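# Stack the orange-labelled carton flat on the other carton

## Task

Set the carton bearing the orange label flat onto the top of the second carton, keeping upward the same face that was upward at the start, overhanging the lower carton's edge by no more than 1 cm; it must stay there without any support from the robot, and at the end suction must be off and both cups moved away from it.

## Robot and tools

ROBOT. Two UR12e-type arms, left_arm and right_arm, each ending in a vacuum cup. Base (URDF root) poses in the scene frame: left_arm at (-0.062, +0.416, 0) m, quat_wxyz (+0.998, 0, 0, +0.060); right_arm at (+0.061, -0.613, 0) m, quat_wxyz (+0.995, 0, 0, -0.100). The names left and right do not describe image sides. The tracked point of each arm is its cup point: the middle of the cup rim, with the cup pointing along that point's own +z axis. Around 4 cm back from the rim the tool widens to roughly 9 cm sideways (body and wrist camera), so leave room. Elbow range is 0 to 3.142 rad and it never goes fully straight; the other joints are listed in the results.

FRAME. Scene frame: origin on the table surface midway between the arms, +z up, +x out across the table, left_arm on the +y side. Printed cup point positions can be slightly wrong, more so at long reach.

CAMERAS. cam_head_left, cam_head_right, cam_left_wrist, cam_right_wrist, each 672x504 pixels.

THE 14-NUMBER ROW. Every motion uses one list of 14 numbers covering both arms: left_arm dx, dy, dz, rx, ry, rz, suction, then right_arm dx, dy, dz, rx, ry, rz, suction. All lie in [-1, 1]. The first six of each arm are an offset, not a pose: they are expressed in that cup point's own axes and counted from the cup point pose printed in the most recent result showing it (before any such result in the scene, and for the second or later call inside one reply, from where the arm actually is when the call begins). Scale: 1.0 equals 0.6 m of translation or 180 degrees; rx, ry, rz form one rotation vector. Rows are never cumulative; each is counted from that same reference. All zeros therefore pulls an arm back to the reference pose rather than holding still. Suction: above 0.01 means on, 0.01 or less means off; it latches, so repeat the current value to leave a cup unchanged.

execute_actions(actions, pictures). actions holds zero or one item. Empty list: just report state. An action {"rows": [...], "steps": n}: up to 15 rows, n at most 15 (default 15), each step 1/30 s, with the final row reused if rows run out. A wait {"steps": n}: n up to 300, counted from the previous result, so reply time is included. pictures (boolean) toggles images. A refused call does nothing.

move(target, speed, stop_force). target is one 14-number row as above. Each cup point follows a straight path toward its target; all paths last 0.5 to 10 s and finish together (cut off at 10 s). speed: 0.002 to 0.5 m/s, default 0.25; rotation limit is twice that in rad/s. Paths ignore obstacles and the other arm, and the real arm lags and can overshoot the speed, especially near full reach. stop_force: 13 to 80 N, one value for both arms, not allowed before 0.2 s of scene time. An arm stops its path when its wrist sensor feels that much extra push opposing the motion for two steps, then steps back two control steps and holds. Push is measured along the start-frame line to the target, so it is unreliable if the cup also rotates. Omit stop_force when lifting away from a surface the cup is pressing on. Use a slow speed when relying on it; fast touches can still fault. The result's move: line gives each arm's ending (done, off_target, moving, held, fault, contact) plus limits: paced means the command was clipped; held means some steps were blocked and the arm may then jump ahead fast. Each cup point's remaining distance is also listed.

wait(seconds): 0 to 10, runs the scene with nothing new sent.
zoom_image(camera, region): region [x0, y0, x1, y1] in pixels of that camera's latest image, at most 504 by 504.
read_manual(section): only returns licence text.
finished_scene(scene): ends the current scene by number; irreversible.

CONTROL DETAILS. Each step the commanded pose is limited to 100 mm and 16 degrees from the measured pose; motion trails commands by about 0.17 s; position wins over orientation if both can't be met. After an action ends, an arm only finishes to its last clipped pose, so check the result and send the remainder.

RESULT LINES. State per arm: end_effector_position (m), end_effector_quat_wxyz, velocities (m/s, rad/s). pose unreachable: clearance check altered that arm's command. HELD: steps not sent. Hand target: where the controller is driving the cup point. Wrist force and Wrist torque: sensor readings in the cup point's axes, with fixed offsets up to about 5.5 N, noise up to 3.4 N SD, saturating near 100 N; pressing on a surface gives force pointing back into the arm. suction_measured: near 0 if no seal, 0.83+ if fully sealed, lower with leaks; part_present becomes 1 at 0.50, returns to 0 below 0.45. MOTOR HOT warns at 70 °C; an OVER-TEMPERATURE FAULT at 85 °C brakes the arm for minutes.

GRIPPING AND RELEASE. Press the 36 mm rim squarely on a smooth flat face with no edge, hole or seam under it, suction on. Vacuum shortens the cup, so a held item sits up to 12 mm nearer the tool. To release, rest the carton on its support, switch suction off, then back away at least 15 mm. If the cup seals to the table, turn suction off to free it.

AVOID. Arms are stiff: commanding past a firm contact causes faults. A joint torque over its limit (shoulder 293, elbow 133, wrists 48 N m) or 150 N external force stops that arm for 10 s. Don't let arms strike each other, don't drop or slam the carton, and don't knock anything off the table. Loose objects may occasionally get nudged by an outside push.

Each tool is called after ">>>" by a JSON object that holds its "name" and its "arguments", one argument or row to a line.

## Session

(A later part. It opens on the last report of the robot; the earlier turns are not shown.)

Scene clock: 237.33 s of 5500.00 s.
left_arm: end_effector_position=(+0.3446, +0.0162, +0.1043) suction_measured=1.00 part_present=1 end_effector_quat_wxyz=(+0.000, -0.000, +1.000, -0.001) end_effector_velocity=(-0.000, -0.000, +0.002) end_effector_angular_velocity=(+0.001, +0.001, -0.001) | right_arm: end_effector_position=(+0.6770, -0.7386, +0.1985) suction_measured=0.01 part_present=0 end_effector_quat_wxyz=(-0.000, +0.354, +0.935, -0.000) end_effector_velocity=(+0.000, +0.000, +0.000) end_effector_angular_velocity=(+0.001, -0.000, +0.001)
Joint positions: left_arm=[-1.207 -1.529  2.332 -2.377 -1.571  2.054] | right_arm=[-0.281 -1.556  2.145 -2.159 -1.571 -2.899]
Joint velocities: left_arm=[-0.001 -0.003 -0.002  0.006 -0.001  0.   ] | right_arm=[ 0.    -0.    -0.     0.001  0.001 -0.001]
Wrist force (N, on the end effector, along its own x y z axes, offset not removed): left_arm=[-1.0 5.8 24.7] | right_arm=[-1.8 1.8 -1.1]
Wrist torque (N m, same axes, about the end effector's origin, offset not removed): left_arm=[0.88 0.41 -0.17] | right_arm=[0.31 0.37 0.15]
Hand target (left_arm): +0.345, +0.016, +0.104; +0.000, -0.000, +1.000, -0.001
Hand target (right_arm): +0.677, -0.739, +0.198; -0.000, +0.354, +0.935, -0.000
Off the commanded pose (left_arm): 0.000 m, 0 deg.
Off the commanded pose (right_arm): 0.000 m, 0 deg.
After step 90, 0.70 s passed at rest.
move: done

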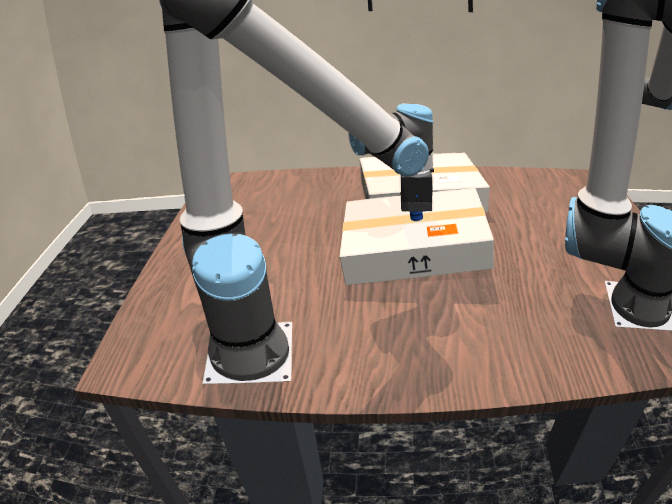

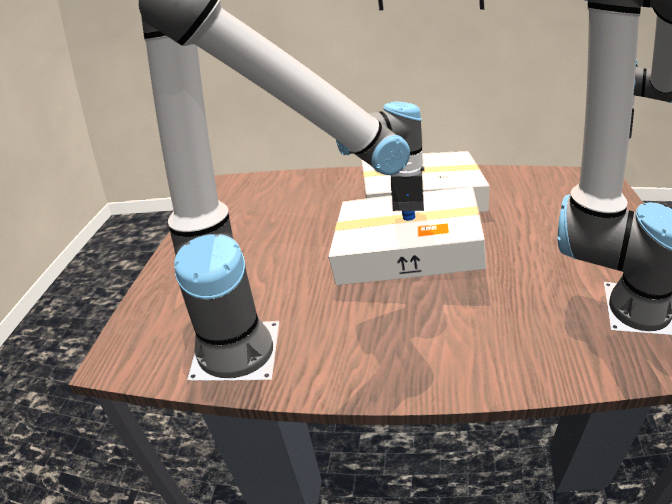

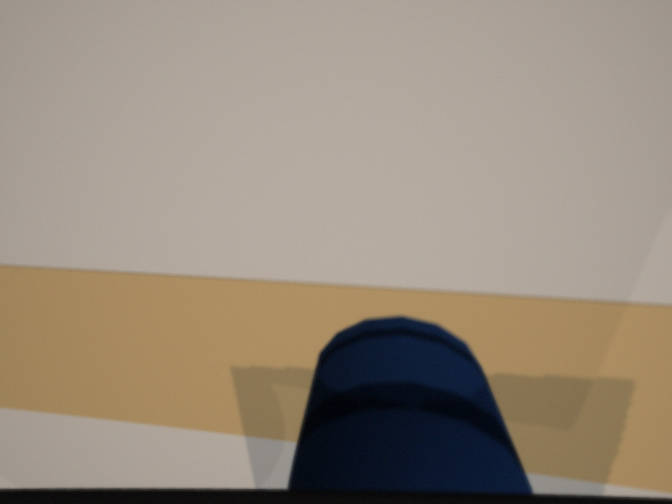

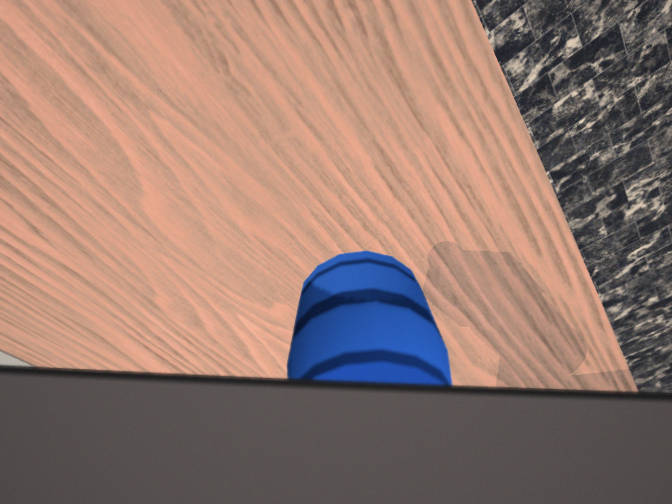

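>>> {"name": "execute_actions", "arguments": {
  "actions": [
    {"steps": 6}
  ],
  "pictures": false
}}

>>> {"name": "execute_actions", "arguments": {
  "actions": [
    {"steps": 6}
  ],
  "pictures": false
}}

>>> {"name": "execute_actions", "arguments": {
  "actions": [
    {"steps": 6}
  ],
  "pictures": false
}}

Scene clock: 251.63 s of 5500.00 s.
left_arm: end_effector_position=(+0.3446, +0.0162, +0.1044) suction_measured=1.00 part_present=1 end_effector_quat_wxyz=(+0.000, -0.000, +1.000, -0.001) end_effector_velocity=(+0.000, +0.000, +0.000) end_effector_angular_velocity=(+0.000, +0.000, +0.000) | right_arm: end_effector_position=(+0.6770, -0.7386, +0.1985) suction_measured=0.01 part_present=0 end_effector_quat_wxyz=(-0.000, +0.354, +0.935, -0.000) end_effector_velocity=(+0.000, -0.000, +0.000) end_effector_angular_velocity=(-0.000, -0.000, -0.001)
Joint positions: left_arm=[-1.207 -1.529  2.332 -2.377 -1.571  2.054] | right_arm=[-0.281 -1.556  2.145 -2.159 -1.571 -2.899]
Joint velocities: left_arm=[ 0.    -0.    -0.     0.001  0.    -0.   ] | right_arm=[-0.    -0.    -0.     0.     0.     0.001]
Wrist force (N, on the end effector, along its own x y z axes, offset not removed): left_arm=[2.3 1.4 24.7] | right_arm=[-2.5 3.1 -0.6]
Wrist torque (N m, same axes, about the end effector's origin, offset not removed): left_arm=[0.02 -0.18 -0.05] | right_arm=[0.49 0.49 0.16]
Hand target (left_arm): +0.345, +0.016, +0.104; +0.000, -0.000, +1.000, -0.001
Hand target (right_arm): +0.677, -0.739, +0.198; -0.000, +0.354, +0.935, -0.000
Off the commanded pose (left_arm): 0.000 m, 0 deg.
Off the commanded pose (right_arm): 0.000 m, 0 deg.
Steps of this call (steps 1 to 90: nothing new was sent; then 11.30 s passed at rest). Readings (end_effector_position | what the end effector reports):
1: left_arm (+0.3446, +0.0162, +0.1043) | right_arm (+0.6770, -0.7386, +0.1985) | left_arm suction_measured=1.00 part_present=1 | right_arm suction_measured=0.01 part_present=0
2: left_arm (+0.3446, +0.0162, +0.1044) | right_arm (+0.6770, -0.7386, +0.1985) | left_arm suction_measured=1.00 part_present=1 | right_arm suction_measured=0.01 part_present=0
4: left_arm (+0.3446, +0.0162, +0.1044) | right_arm (+0.6770, -0.7386, +0.1985) | left_arm suction_measured=1.00 part_present=1 | right_arm suction_measured=0.01 part_present=0
8: left_arm (+0.3446, +0.0162, +0.1044) | right_arm (+0.6770, -0.7386, +0.1985) | left_arm suction_measured=1.00 part_present=1 | right_arm suction_measured=0.01 part_present=0
90: the state above

Scene clock: 251.83 s of 5500.00 s.
left_arm: end_effector_position=(+0.3446, +0.0162, +0.1044) suction_measured=1.00 part_present=1 end_effector_quat_wxyz=(+0.000, -0.000, +1.000, -0.001) end_effector_velocity=(-0.000, +0.000, -0.000) end_effector_angular_velocity=(-0.000, +0.001, +0.001) | right_arm: end_effector_position=(+0.6770, -0.7386, +0.1985) suction_measured=0.01 part_present=0 end_effector_quat_wxyz=(-0.000, +0.354, +0.935, -0.000) end_effector_velocity=(+0.000, -0.000, +0.000) end_effector_angular_velocity=(-0.001, -0.000, -0.000)
Joint positions: left_arm=[-1.207 -1.529  2.332 -2.377 -1.571  2.054] | right_arm=[-0.281 -1.556  2.145 -2.159 -1.571 -2.899]
Joint velocities: left_arm=[ 0.    -0.     0.    -0.    -0.001 -0.001] | right_arm=[ 0.    -0.    -0.    -0.    -0.001  0.   ]
Wrist force (N, on the end effector, along its own x y z axes, offset not removed): left_arm=[0.4 3.4 24.8] | right_arm=[-2.6 2.3 -0.8]
Wrist torque (N m, same axes, about the end effector's origin, offset not removed): left_arm=[0.46 0.11 -0.16] | right_arm=[0.36 0.52 0.13]
Hand target (left_arm): +0.345, +0.016, +0.104; +0.000, -0.000, +1.000, -0.001
Hand target (right_arm): +0.677, -0.739, +0.198; -0.000, +0.354, +0.935, -0.000
Off the commanded pose (left_arm): 0.000 m, 0 deg.
Off the commanded pose (right_arm): 0.000 m, 0 deg.
Steps of this call (steps 1 to 6: nothing new was sent). Readings (end_effector_position | what the end effector reports):
1: left_arm (+0.3446, +0.0162, +0.1044) | right_arm (+0.6770, -0.7386, +0.1985) | left_arm suction_measured=1.00 part_present=1 | right_arm suction_measured=0.01 part_present=0
2: left_arm (+0.3446, +0.0162, +0.1044) | right_arm (+0.6770, -0.7386, +0.1985) | left_arm suction_measured=1.00 part_present=1 | right_arm suction_measured=0.01 part_present=0
4: left_arm (+0.3446, +0.0162, +0.1044) | right_arm (+0.6770, -0.7386, +0.1985) | left_arm suction_measured=1.00 part_present=1 | right_arm suction_measured=0.01 part_present=0
6: the state above

Scene clock: 252.03 s of 5500.00 s.
left_arm: end_effector_position=(+0.3446, +0.0162, +0.1044) suction_measured=1.00 part_present=1 end_effector_quat_wxyz=(+0.000, -0.000, +1.000, -0.001) end_effector_velocity=(+0.000, +0.001, -0.000) end_effector_angular_velocity=(+0.002, +0.001, +0.001) | right_arm: end_effector_position=(+0.6770, -0.7386, +0.1985) suction_measured=0.01 part_present=0 end_effector_quat_wxyz=(-0.000, +0.354, +0.935, -0.000) end_effector_velocity=(+0.000, +0.000, +0.000) end_effector_angular_velocity=(+0.001, -0.000, +0.001)
Joint positions: left_arm=[-1.207 -1.529  2.332 -2.377 -1.571  2.054] | right_arm=[-0.281 -1.556  2.145 -2.159 -1.571 -2.899]
Joint velocities: left_arm=[ 0.001  0.     0.     0.001  0.    -0.   ] | right_arm=[ 0.     0.    -0.     0.     0.001 -0.001]
Wrist force (N, on the end effector, along its own x y z axes, offset not removed): left_arm=[-0.9 3.1 26.7] | right_arm=[-3.4 1.3 0.2]
Wrist torque (N m, same axes, about the end effector's origin, offset not removed): left_arm=[0.45 0.37 -0.25] | right_arm=[0.25 0.62 0.14]
Hand target (left_arm): +0.345, +0.016, +0.104; +0.000, -0.000, +1.000, -0.001
Hand target (right_arm): +0.677, -0.739, +0.198; -0.000, +0.354, +0.935, -0.000
Off the commanded pose (left_arm): 0.000 m, 0 deg.
Off the commanded pose (right_arm): 0.000 m, 0 deg.
Steps of this call (steps 1 to 6: nothing new was sent). Readings (end_effector_position | what the end effector reports):
1: left_arm (+0.3446, +0.0162, +0.1044) | right_arm (+0.6770, -0.7386, +0.1985) | left_arm suction_measured=1.00 part_present=1 | right_arm suction_measured=0.01 part_present=0
2: left_arm (+0.3446, +0.0162, +0.1044) | right_arm (+0.6770, -0.7386, +0.1985) | left_arm suction_measured=1.00 part_present=1 | right_arm suction_measured=0.01 part_present=0
4: left_arm (+0.3446, +0.0162, +0.1044) | right_arm (+0.6770, -0.7386, +0.1985) | left_arm suction_measured=1.00 part_present=1 | right_arm suction_measured=0.01 part_present=0
6: the state above

>>> {"name": "move", "arguments": {
  "target": [0,0,0.034,0,0,0,1,0.9867,0.281,0,0,0,-0.2304,0],
  "speed": 0.35
}}

Scene clock: 299.30 s of 5500.00 s.
left_arm: end_effector_position=(+0.3446, +0.0161, +0.0840) suction_measured=1.00 part_present=1 end_effector_quat_wxyz=(+0.000, -0.000, +1.000, -0.001) end_effector_velocity=(+0.000, +0.001, -0.000) end_effector_angular_velocity=(+0.003, -0.001, +0.000) | right_arm: end_effector_position=(+0.3458, -0.2204, +0.1984) suction_measured=0.01 part_present=0 end_effector_quat_wxyz=(-0.000, +0.000, +1.000, -0.000) end_effector_velocity=(-0.000, +0.001, -0.000) end_effector_angular_velocity=(-0.002, -0.002, +0.001)
Joint positions: left_arm=[-1.207 -1.495  2.348 -2.426 -1.571  2.054] | right_arm=[ 0.777 -1.827  2.374 -2.117 -1.571 -2.565]
Joint velocities: left_arm=[ 0.     0.    -0.     0.002  0.002 -0.   ] | right_arm=[ 0.004  0.003 -0.002 -0.001 -0.003  0.003]
Wrist force (N, on the end effector, along its own x y z axes, offset not removed): left_arm=[-3.6 1.3 21.9] | right_arm=[-2.2 2.9 -1.2]
Wrist torque (N m, same axes, about the end effector's origin, offset not removed): left_arm=[0.40 0.70 -0.28] | right_arm=[0.46 0.41 0.08]
Hand target (left_arm): +0.345, +0.016, +0.084; +0.000, -0.000, +1.000, -0.001
Hand target (right_arm): +0.346, -0.220, +0.198; -0.000, +0.000, +1.000, -0.000
Off the commanded pose (left_arm): 0.000 m, 0 deg.
Off the commanded pose (right_arm): 0.001 m, 0 deg.
After step 90, 41.90 s passed at rest.
move: done

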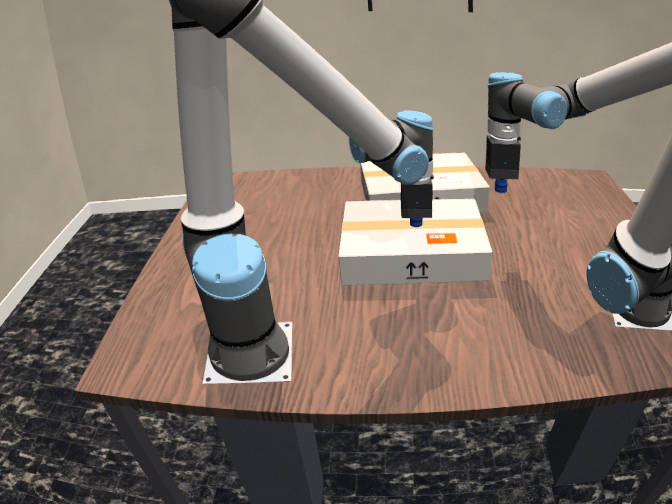

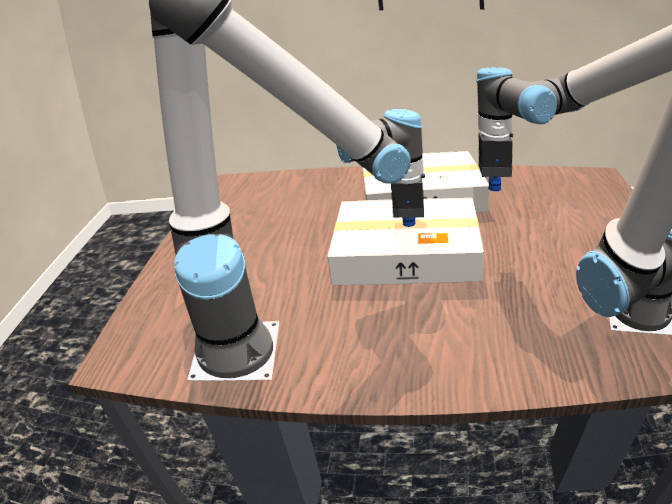

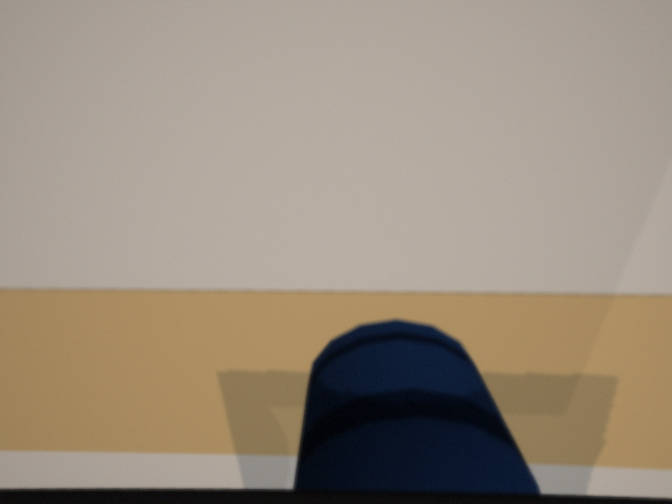

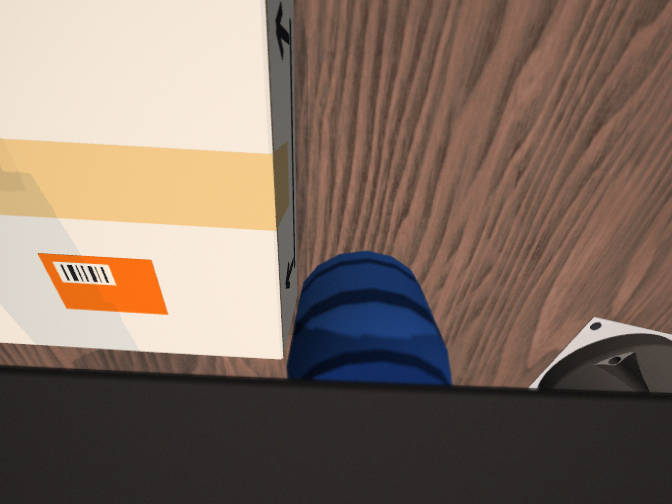

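>>> {"name": "move", "arguments": {
  "target": [0,0,0.0042,0,0,0,1,0,0,0,0,0,0,0],
  "speed": 0.01
}}

>>> {"name": "execute_actions", "arguments": {
  "actions": [
    {"rows": [[0,0,0,0,0,0,0,0,0,0,0,0,0,0]], "steps": 10}
  ],
  "pictures": false
}}

>>> {"name": "move", "arguments": {
  "target": [0,0,-0.045,0,0,0,0,0,0,0.1,0,0,0,0],
  "speed": 0.1
}}

>>> {"name": "move", "arguments": {
  "target": [0,0.2167,0,0,0,0,0,0,0.217,0.04,0,0,0,0],
  "speed": 0.2
}}

Scene clock: 325.83 s of 5500.00 s.
left_arm: end_effector_position=(+0.3446, +0.0161, +0.0816) suction_measured=1.00 part_present=1 end_effector_quat_wxyz=(+0.000, -0.000, +1.000, -0.001) end_effector_velocity=(+0.000, +0.000, -0.001) end_effector_angular_velocity=(-0.000, +0.001, +0.001) | right_arm: end_effector_position=(+0.3458, -0.2204, +0.1984) suction_measured=0.01 part_present=0 end_effector_quat_wxyz=(-0.000, +0.000, +1.000, -0.000) end_effector_velocity=(-0.000, -0.001, -0.001) end_effector_angular_velocity=(-0.001, +0.000, -0.000)
Joint positions: left_arm=[-1.207 -1.491  2.349 -2.432 -1.571  2.054] | right_arm=[ 0.777 -1.827  2.374 -2.117 -1.572 -2.565]
Joint velocities: left_arm=[ 0.001  0.001  0.    -0.002 -0.001  0.   ] | right_arm=[-0.001 -0.     0.001  0.    -0.001 -0.   ]
Wrist force (N, on the end effector, along its own x y z axes, offset not removed): left_arm=[1.8 1.5 25.2] | right_arm=[-2.2 2.5 -2.4]
Wrist torque (N m, same axes, about the end effector's origin, offset not removed): left_arm=[0.41 -0.07 -0.23] | right_arm=[0.36 0.46 0.12]
Hand target (left_arm): +0.345, +0.016, +0.081; +0.000, -0.000, +1.000, -0.001
Hand target (right_arm): +0.346, -0.220, +0.198; -0.000, +0.000, +1.000, -0.000
Off the commanded pose (left_arm): 0.000 m, 0 deg.
Off the commanded pose (right_arm): 0.000 m, 0 deg.
After step 90, 22.83 s passed at rest.
move: done

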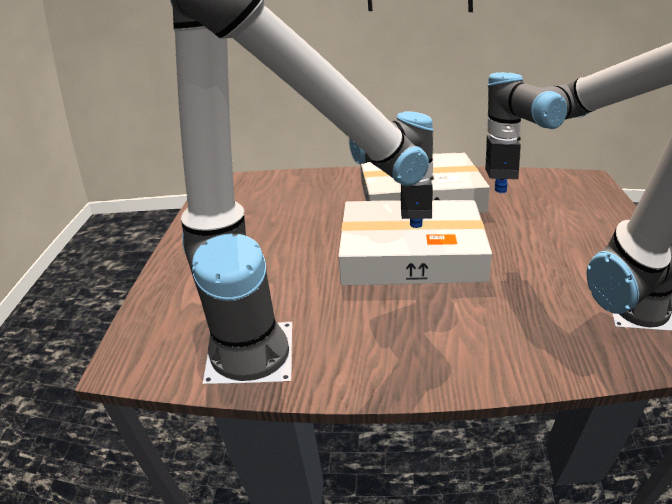

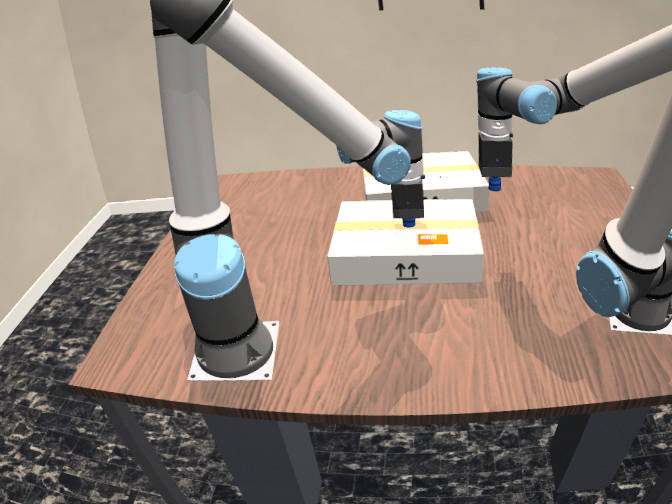

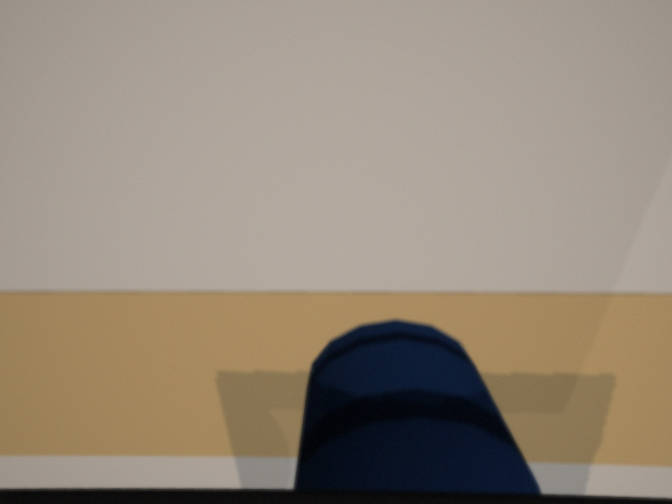

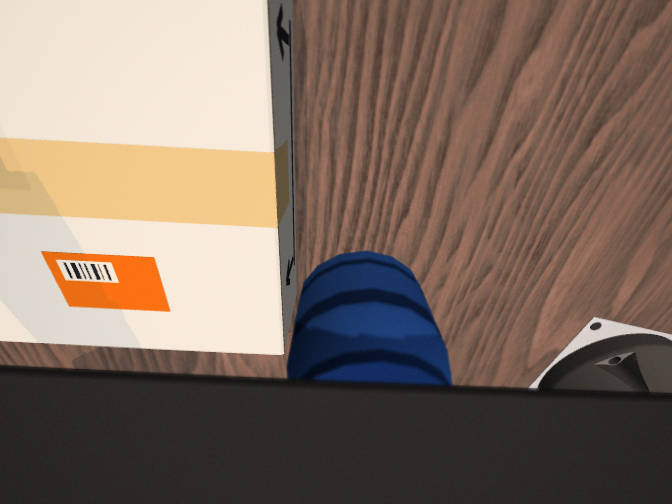

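Scene clock: 326.17 s of 5500.00 s.
left_arm: end_effector_position=(+0.3446, +0.0160, +0.0816) suction_measured=0.00 part_present=0 end_effector_quat_wxyz=(+0.000, -0.000, +1.000, -0.001) end_effector_velocity=(+0.000, +0.001, -0.000) end_effector_angular_velocity=(+0.002, +0.000, +0.000) | right_arm: end_effector_position=(+0.3458, -0.2204, +0.1984) suction_measured=0.01 part_present=0 end_effector_quat_wxyz=(-0.000, +0.000, +1.000, -0.000) end_effector_velocity=(+0.000, -0.000, +0.000) end_effector_angular_velocity=(-0.001, -0.000, +0.000)
Joint positions: left_arm=[-1.207 -1.491  2.349 -2.433 -1.571  2.054] | right_arm=[ 0.777 -1.827  2.374 -2.117 -1.572 -2.565]
Joint velocities: left_arm=[ 0.    -0.    -0.     0.002  0.001  0.   ] | right_arm=[ 0.    -0.    -0.     0.    -0.001 -0.   ]
Wrist force (N, on the end effector, along its own x y z axes, offset not removed): left_arm=[-1.0 2.8 -14.4] | right_arm=[-2.6 0.1 -0.4]
Wrist torque (N m, same axes, about the end effector's origin, offset not removed): left_arm=[0.30 0.41 -0.29] | right_arm=[0.00 0.53 0.12]
Hand target (left_arm): +0.345, +0.016, +0.082; +0.000, -0.000, +1.000, -0.001
Hand target (right_arm): +0.346, -0.220, +0.198; -0.000, +0.000, +1.000, -0.000
Off the commanded pose (left_arm): 0.000 m, 0 deg.
Off the commanded pose (right_arm): 0.000 m, 0 deg.
Steps of this call (steps 1 to 10: all 10 steps of this action). Readings (end_effector_position | what the end effector reports):
1: left_arm (+0.3446, +0.0161, +0.0815) | right_arm (+0.3458, -0.2204, +0.1984) | left_arm suction_measured=0.59 part_present=1 | right_arm suction_measured=0.01 part_present=0
2: left_arm (+0.3446, +0.0160, +0.0816) | right_arm (+0.3458, -0.2204, +0.1984) | left_arm suction_measured=0.06 part_present=0 | right_arm suction_measured=0.01 part_present=0
4: left_arm (+0.3446, +0.0160, +0.0816) | right_arm (+0.3458, -0.2204, +0.1984) | left_arm suction_measured=0.00 part_present=0 | right_arm suction_measured=0.01 part_present=0
8: left_arm (+0.3446, +0.0160, +0.0816) | right_arm (+0.3458, -0.2204, +0.1984) | left_arm suction_measured=0.00 part_present=0 | right_arm suction_measured=0.01 part_present=0
10: the state above

Scene clock: 327.43 s of 5500.00 s.
left_arm: end_effector_position=(+0.3446, +0.0161, +0.1085) suction_measured=0.00 part_present=0 end_effector_quat_wxyz=(+0.000, -0.000, +1.000, -0.001) end_effector_velocity=(+0.000, -0.000, +0.001) end_effector_angular_velocity=(-0.000, +0.000, +0.000) | right_arm: end_effector_position=(+0.3459, -0.2205, +0.1386) suction_measured=0.01 part_present=0 end_effector_quat_wxyz=(-0.000, +0.000, +1.000, -0.000) end_effector_velocity=(+0.000, -0.000, -0.002) end_effector_angular_velocity=(-0.000, +0.000, -0.001)
Joint positions: left_arm=[-1.207 -1.536  2.329 -2.367 -1.571  2.054] | right_arm=[ 0.777 -1.742  2.442 -2.27  -1.571 -2.565]
Joint velocities: left_arm=[ 0.    -0.001 -0.001  0.002 -0.    -0.   ] | right_arm=[-0.     0.004  0.002 -0.005 -0.     0.001]
Wrist force (N, on the end effector, along its own x y z axes, offset not removed): left_arm=[-1.6 3.1 0.9] | right_arm=[-2.0 0.8 -0.2]
Wrist torque (N m, same axes, about the end effector's origin, offset not removed): left_arm=[0.38 0.45 -0.16] | right_arm=[0.14 0.41 0.17]
Hand target (left_arm): +0.345, +0.016, +0.109; +0.000, -0.000, +1.000, -0.001
Hand target (right_arm): +0.346, -0.220, +0.138; -0.000, +0.000, +1.000, -0.000
Off the commanded pose (left_arm): 0.000 m, 0 deg.
Off the commanded pose (right_arm): 0.000 m, 0 deg.
move: done

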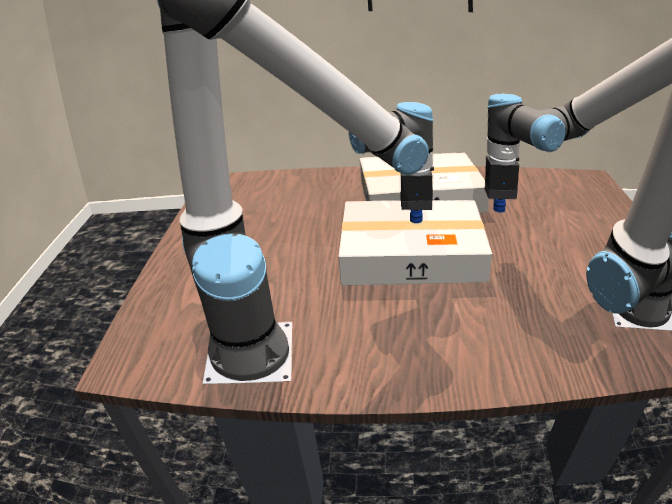

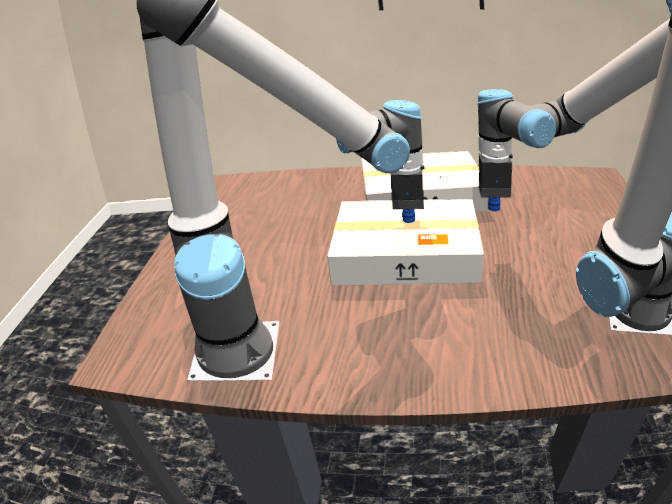

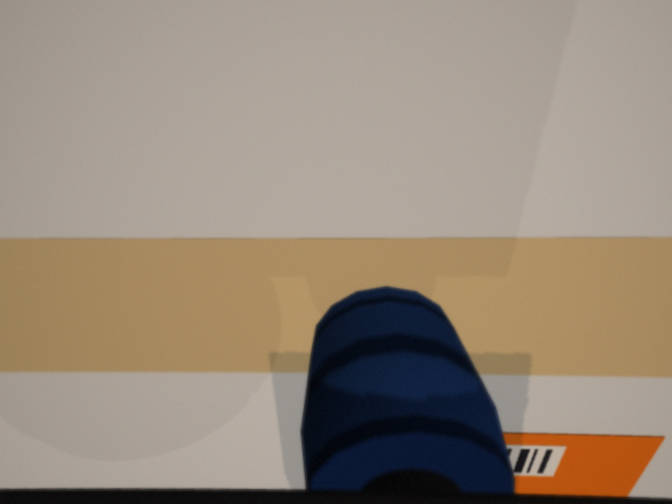

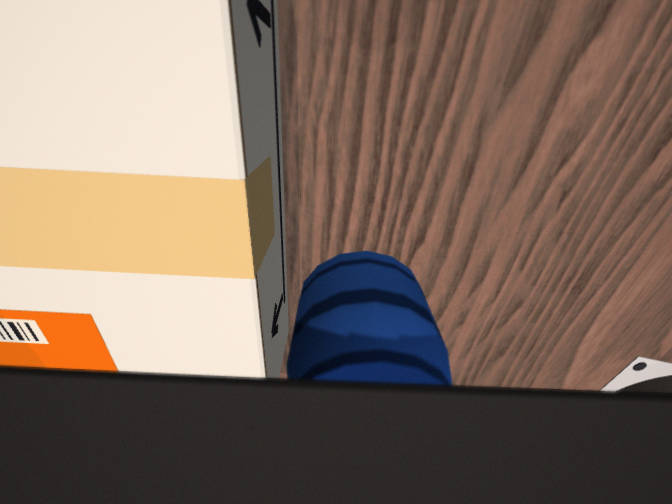

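Scene clock: 328.63 s of 5500.00 s.
left_arm: end_effector_position=(+0.3447, +0.1461, +0.1083) suction_measured=0.00 part_present=0 end_effector_quat_wxyz=(+0.001, -0.000, +1.000, -0.001) end_effector_velocity=(-0.000, +0.001, +0.000) end_effector_angular_velocity=(-0.000, -0.001, -0.001) | right_arm: end_effector_position=(+0.3460, -0.0905, +0.1146) suction_measured=0.01 part_present=0 end_effector_quat_wxyz=(-0.000, +0.000, +1.000, -0.000) end_effector_velocity=(+0.000, +0.002, -0.000) end_effector_angular_velocity=(+0.001, +0.001, -0.000)
Joint positions: left_arm=[-1.071 -1.684  2.469 -2.359 -1.571  2.19 ] | right_arm=[ 0.976 -1.504  2.278 -2.345 -1.571 -2.367]
Joint velocities: left_arm=[ 0.001 -0.002  0.001  0.     0.001  0.002] | right_arm=[ 0.002  0.003 -0.003 -0.     0.001  0.002]
Wrist force (N, on the end effector, along its own x y z axes, offset not removed): left_arm=[-2.9 2.5 2.3] | right_arm=[-2.7 -0.1 -0.5]
Wrist torque (N m, same axes, about the end effector's origin, offset not removed): left_arm=[0.45 0.74 -0.19] | right_arm=[0.04 0.56 0.18]
Hand target (left_arm): +0.345, +0.146, +0.108; +0.001, -0.000, +1.000, -0.001
Hand target (right_arm): +0.346, -0.090, +0.115; -0.000, +0.000, +1.000, -0.000
Off the commanded pose (left_arm): 0.000 m, 0 deg.
Off the commanded pose (right_arm): 0.000 m, 0 deg.
move: done

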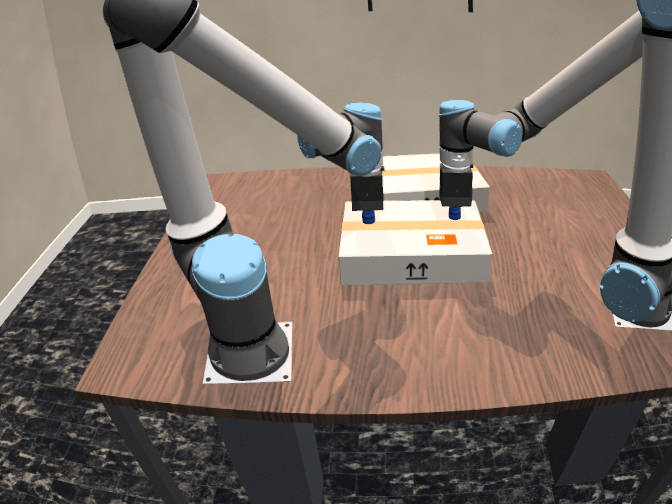

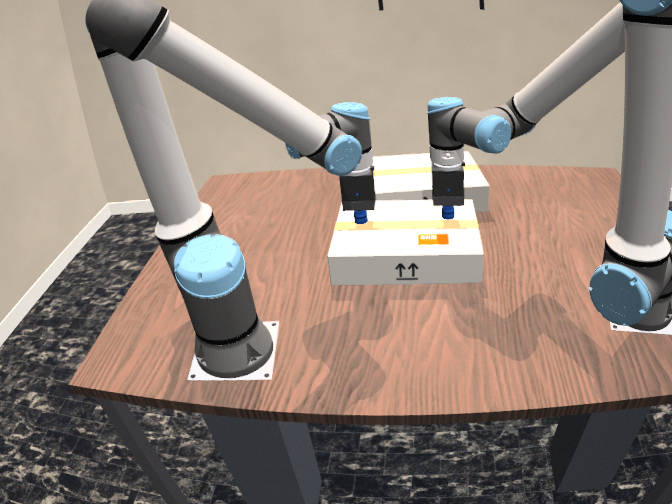

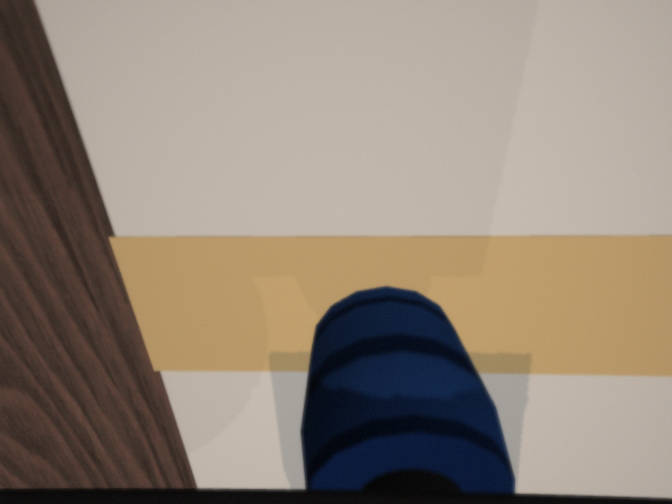

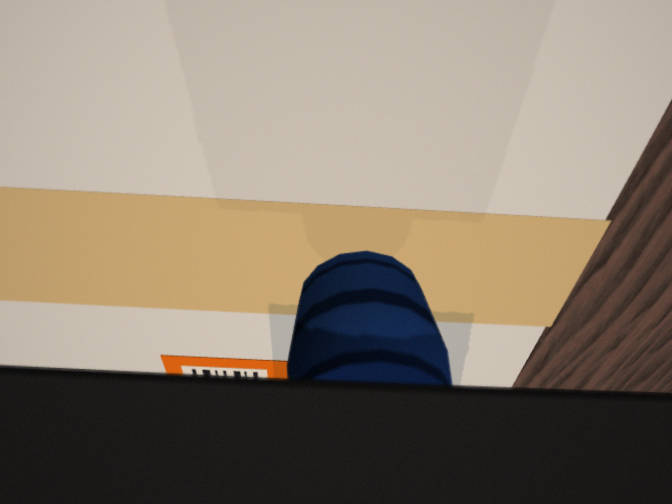

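>>> {"name": "move", "arguments": {
  "target": [0,0,0.0405,0,0,0,1,0,0,0.051,0,0,0,1],
  "speed": 0.025,
  "stop_force": 20
}}

Scene clock: 351.43 s of 5500.00 s.
left_arm: end_effector_position=(+0.3448, +0.1460, +0.0841) suction_measured=1.00 part_present=1 end_effector_quat_wxyz=(+0.001, -0.000, +1.000, -0.001) end_effector_velocity=(+0.000, +0.000, -0.001) end_effector_angular_velocity=(-0.000, +0.000, +0.001) | right_arm: end_effector_position=(+0.3460, -0.0905, +0.0842) suction_measured=0.99 part_present=1 end_effector_quat_wxyz=(-0.000, +0.000, +1.000, -0.001) end_effector_velocity=(-0.000, -0.000, -0.002) end_effector_angular_velocity=(+0.000, +0.001, -0.000)
Joint positions: left_arm=[-1.071 -1.636  2.49  -2.427 -1.571  2.19 ] | right_arm=[ 0.976 -1.456  2.301 -2.415 -1.571 -2.367]
Joint velocities: left_arm=[ 0.001  0.003  0.001 -0.004 -0.001  0.   ] | right_arm=[-0.     0.003  0.001 -0.004  0.001 -0.   ]
Wrist force (N, on the end effector, along its own x y z axes, offset not removed): left_arm=[-0.3 4.9 20.5] | right_arm=[-2.1 1.6 12.1]
Wrist torque (N m, same axes, about the end effector's origin, offset not removed): left_arm=[0.89 0.17 -0.38] | right_arm=[0.31 0.28 0.15]
Hand target (left_arm): +0.345, +0.146, +0.084; +0.001, -0.000, +1.000, -0.001
Hand target (right_arm): +0.346, -0.091, +0.084; -0.000, +0.000, +1.000, -0.000
Off the commanded pose (left_arm): 0.000 m, 0 deg.
Off the commanded pose (right_arm): 0.000 m, 0 deg.
After step 90, 18.30 s passed at rest.
move: done

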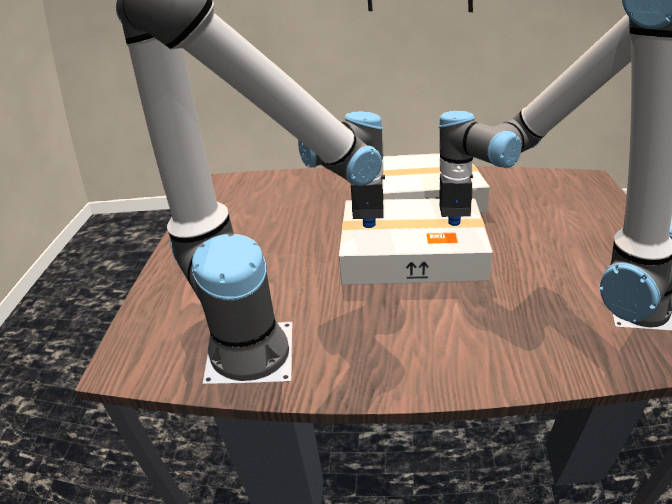

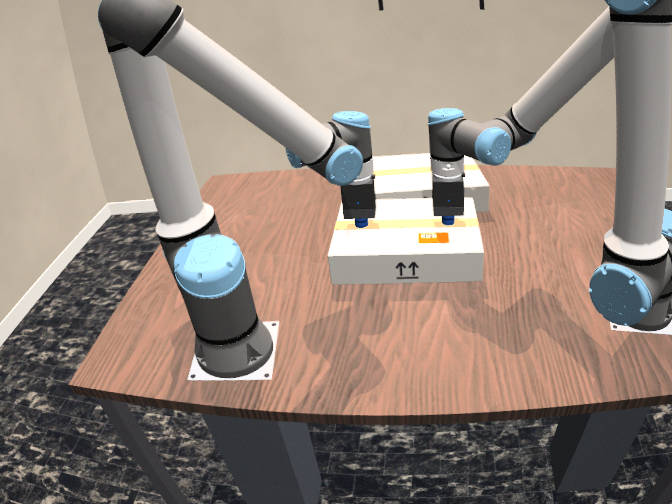

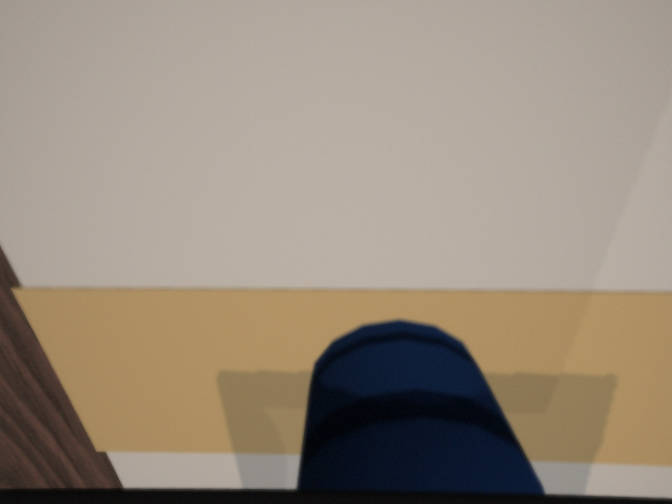

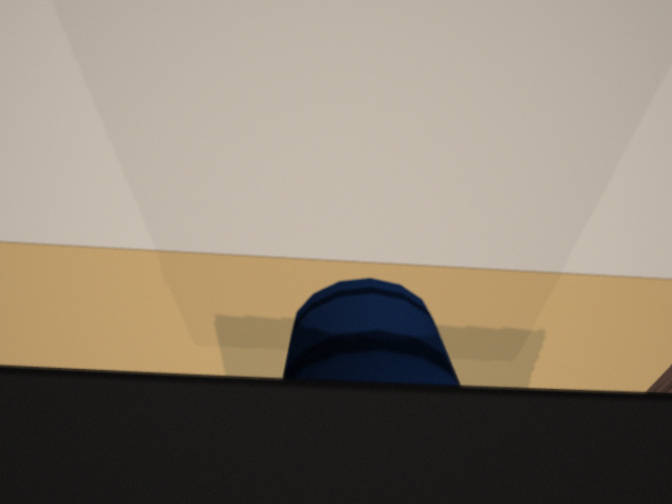

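>>> {"name": "move", "arguments": {
  "target": [0,0,-0.04,0,0,0,1,0,0,-0.04,0,0,0,1],
  "speed": 0.04
}}

Scene clock: 359.13 s of 5500.00 s.
left_arm: end_effector_position=(+0.3447, +0.1461, +0.1080) suction_measured=1.00 part_present=1 end_effector_quat_wxyz=(+0.001, -0.000, +1.000, -0.001) end_effector_velocity=(+0.001, +0.000, +0.002) end_effector_angular_velocity=(+0.000, -0.002, +0.000) | right_arm: end_effector_position=(+0.3460, -0.0905, +0.1080) suction_measured=0.99 part_present=1 end_effector_quat_wxyz=(-0.000, +0.000, +1.000, -0.001) end_effector_velocity=(+0.000, +0.000, +0.002) end_effector_angular_velocity=(-0.000, -0.001, -0.000)
Joint positions: left_arm=[-1.071 -1.683  2.469 -2.36  -1.571  2.19 ] | right_arm=[ 0.976 -1.494  2.284 -2.36  -1.571 -2.367]
Joint velocities: left_arm=[ 0.    -0.004 -0.002  0.004  0.001  0.   ] | right_arm=[ 0.    -0.003 -0.002  0.004 -0.     0.   ]
Wrist force (N, on the end effector, along its own x y z axes, offset not removed): left_arm=[-2.1 1.1 18.3] | right_arm=[-0.6 2.8 10.5]
Wrist torque (N m, same axes, about the end effector's origin, offset not removed): left_arm=[0.17 0.56 -0.09] | right_arm=[0.56 0.15 0.16]
Hand target (left_arm): +0.345, +0.146, +0.108; +0.001, -0.000, +1.000, -0.001
Hand target (right_arm): +0.346, -0.091, +0.108; -0.000, +0.000, +1.000, -0.001
Off the commanded pose (left_arm): 0.000 m, 0 deg.
Off the commanded pose (right_arm): 0.000 m, 0 deg.
After step 90, 3.77 s passed at rest.
move: done

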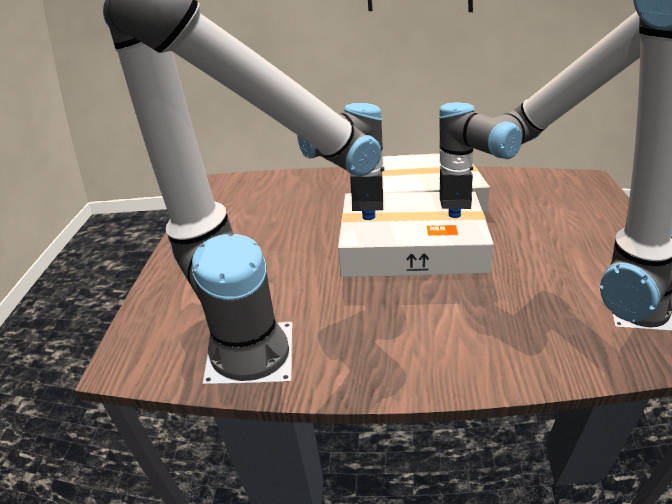

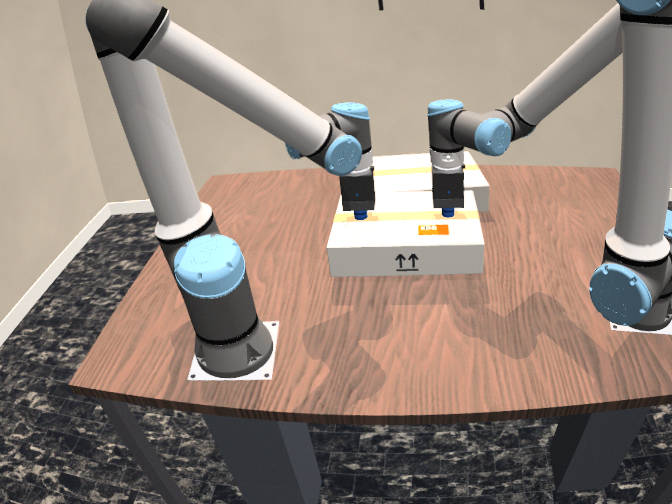

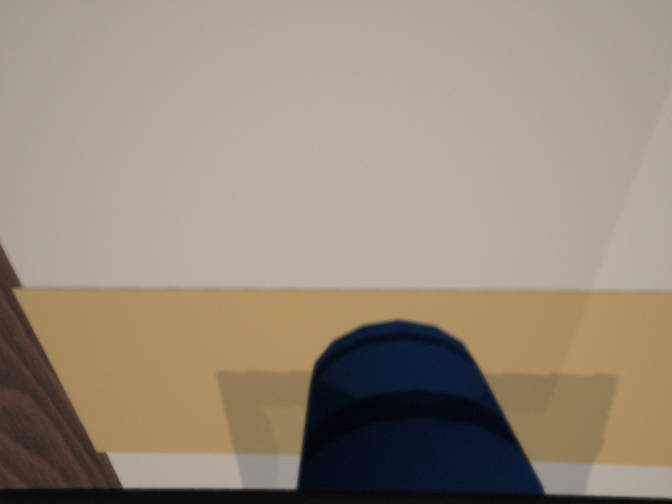

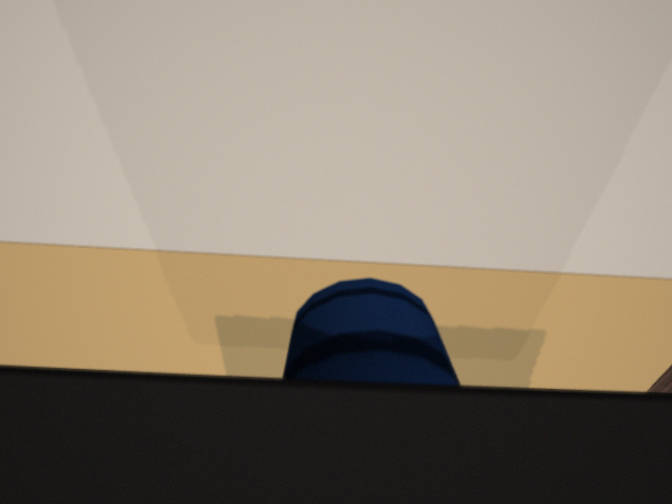

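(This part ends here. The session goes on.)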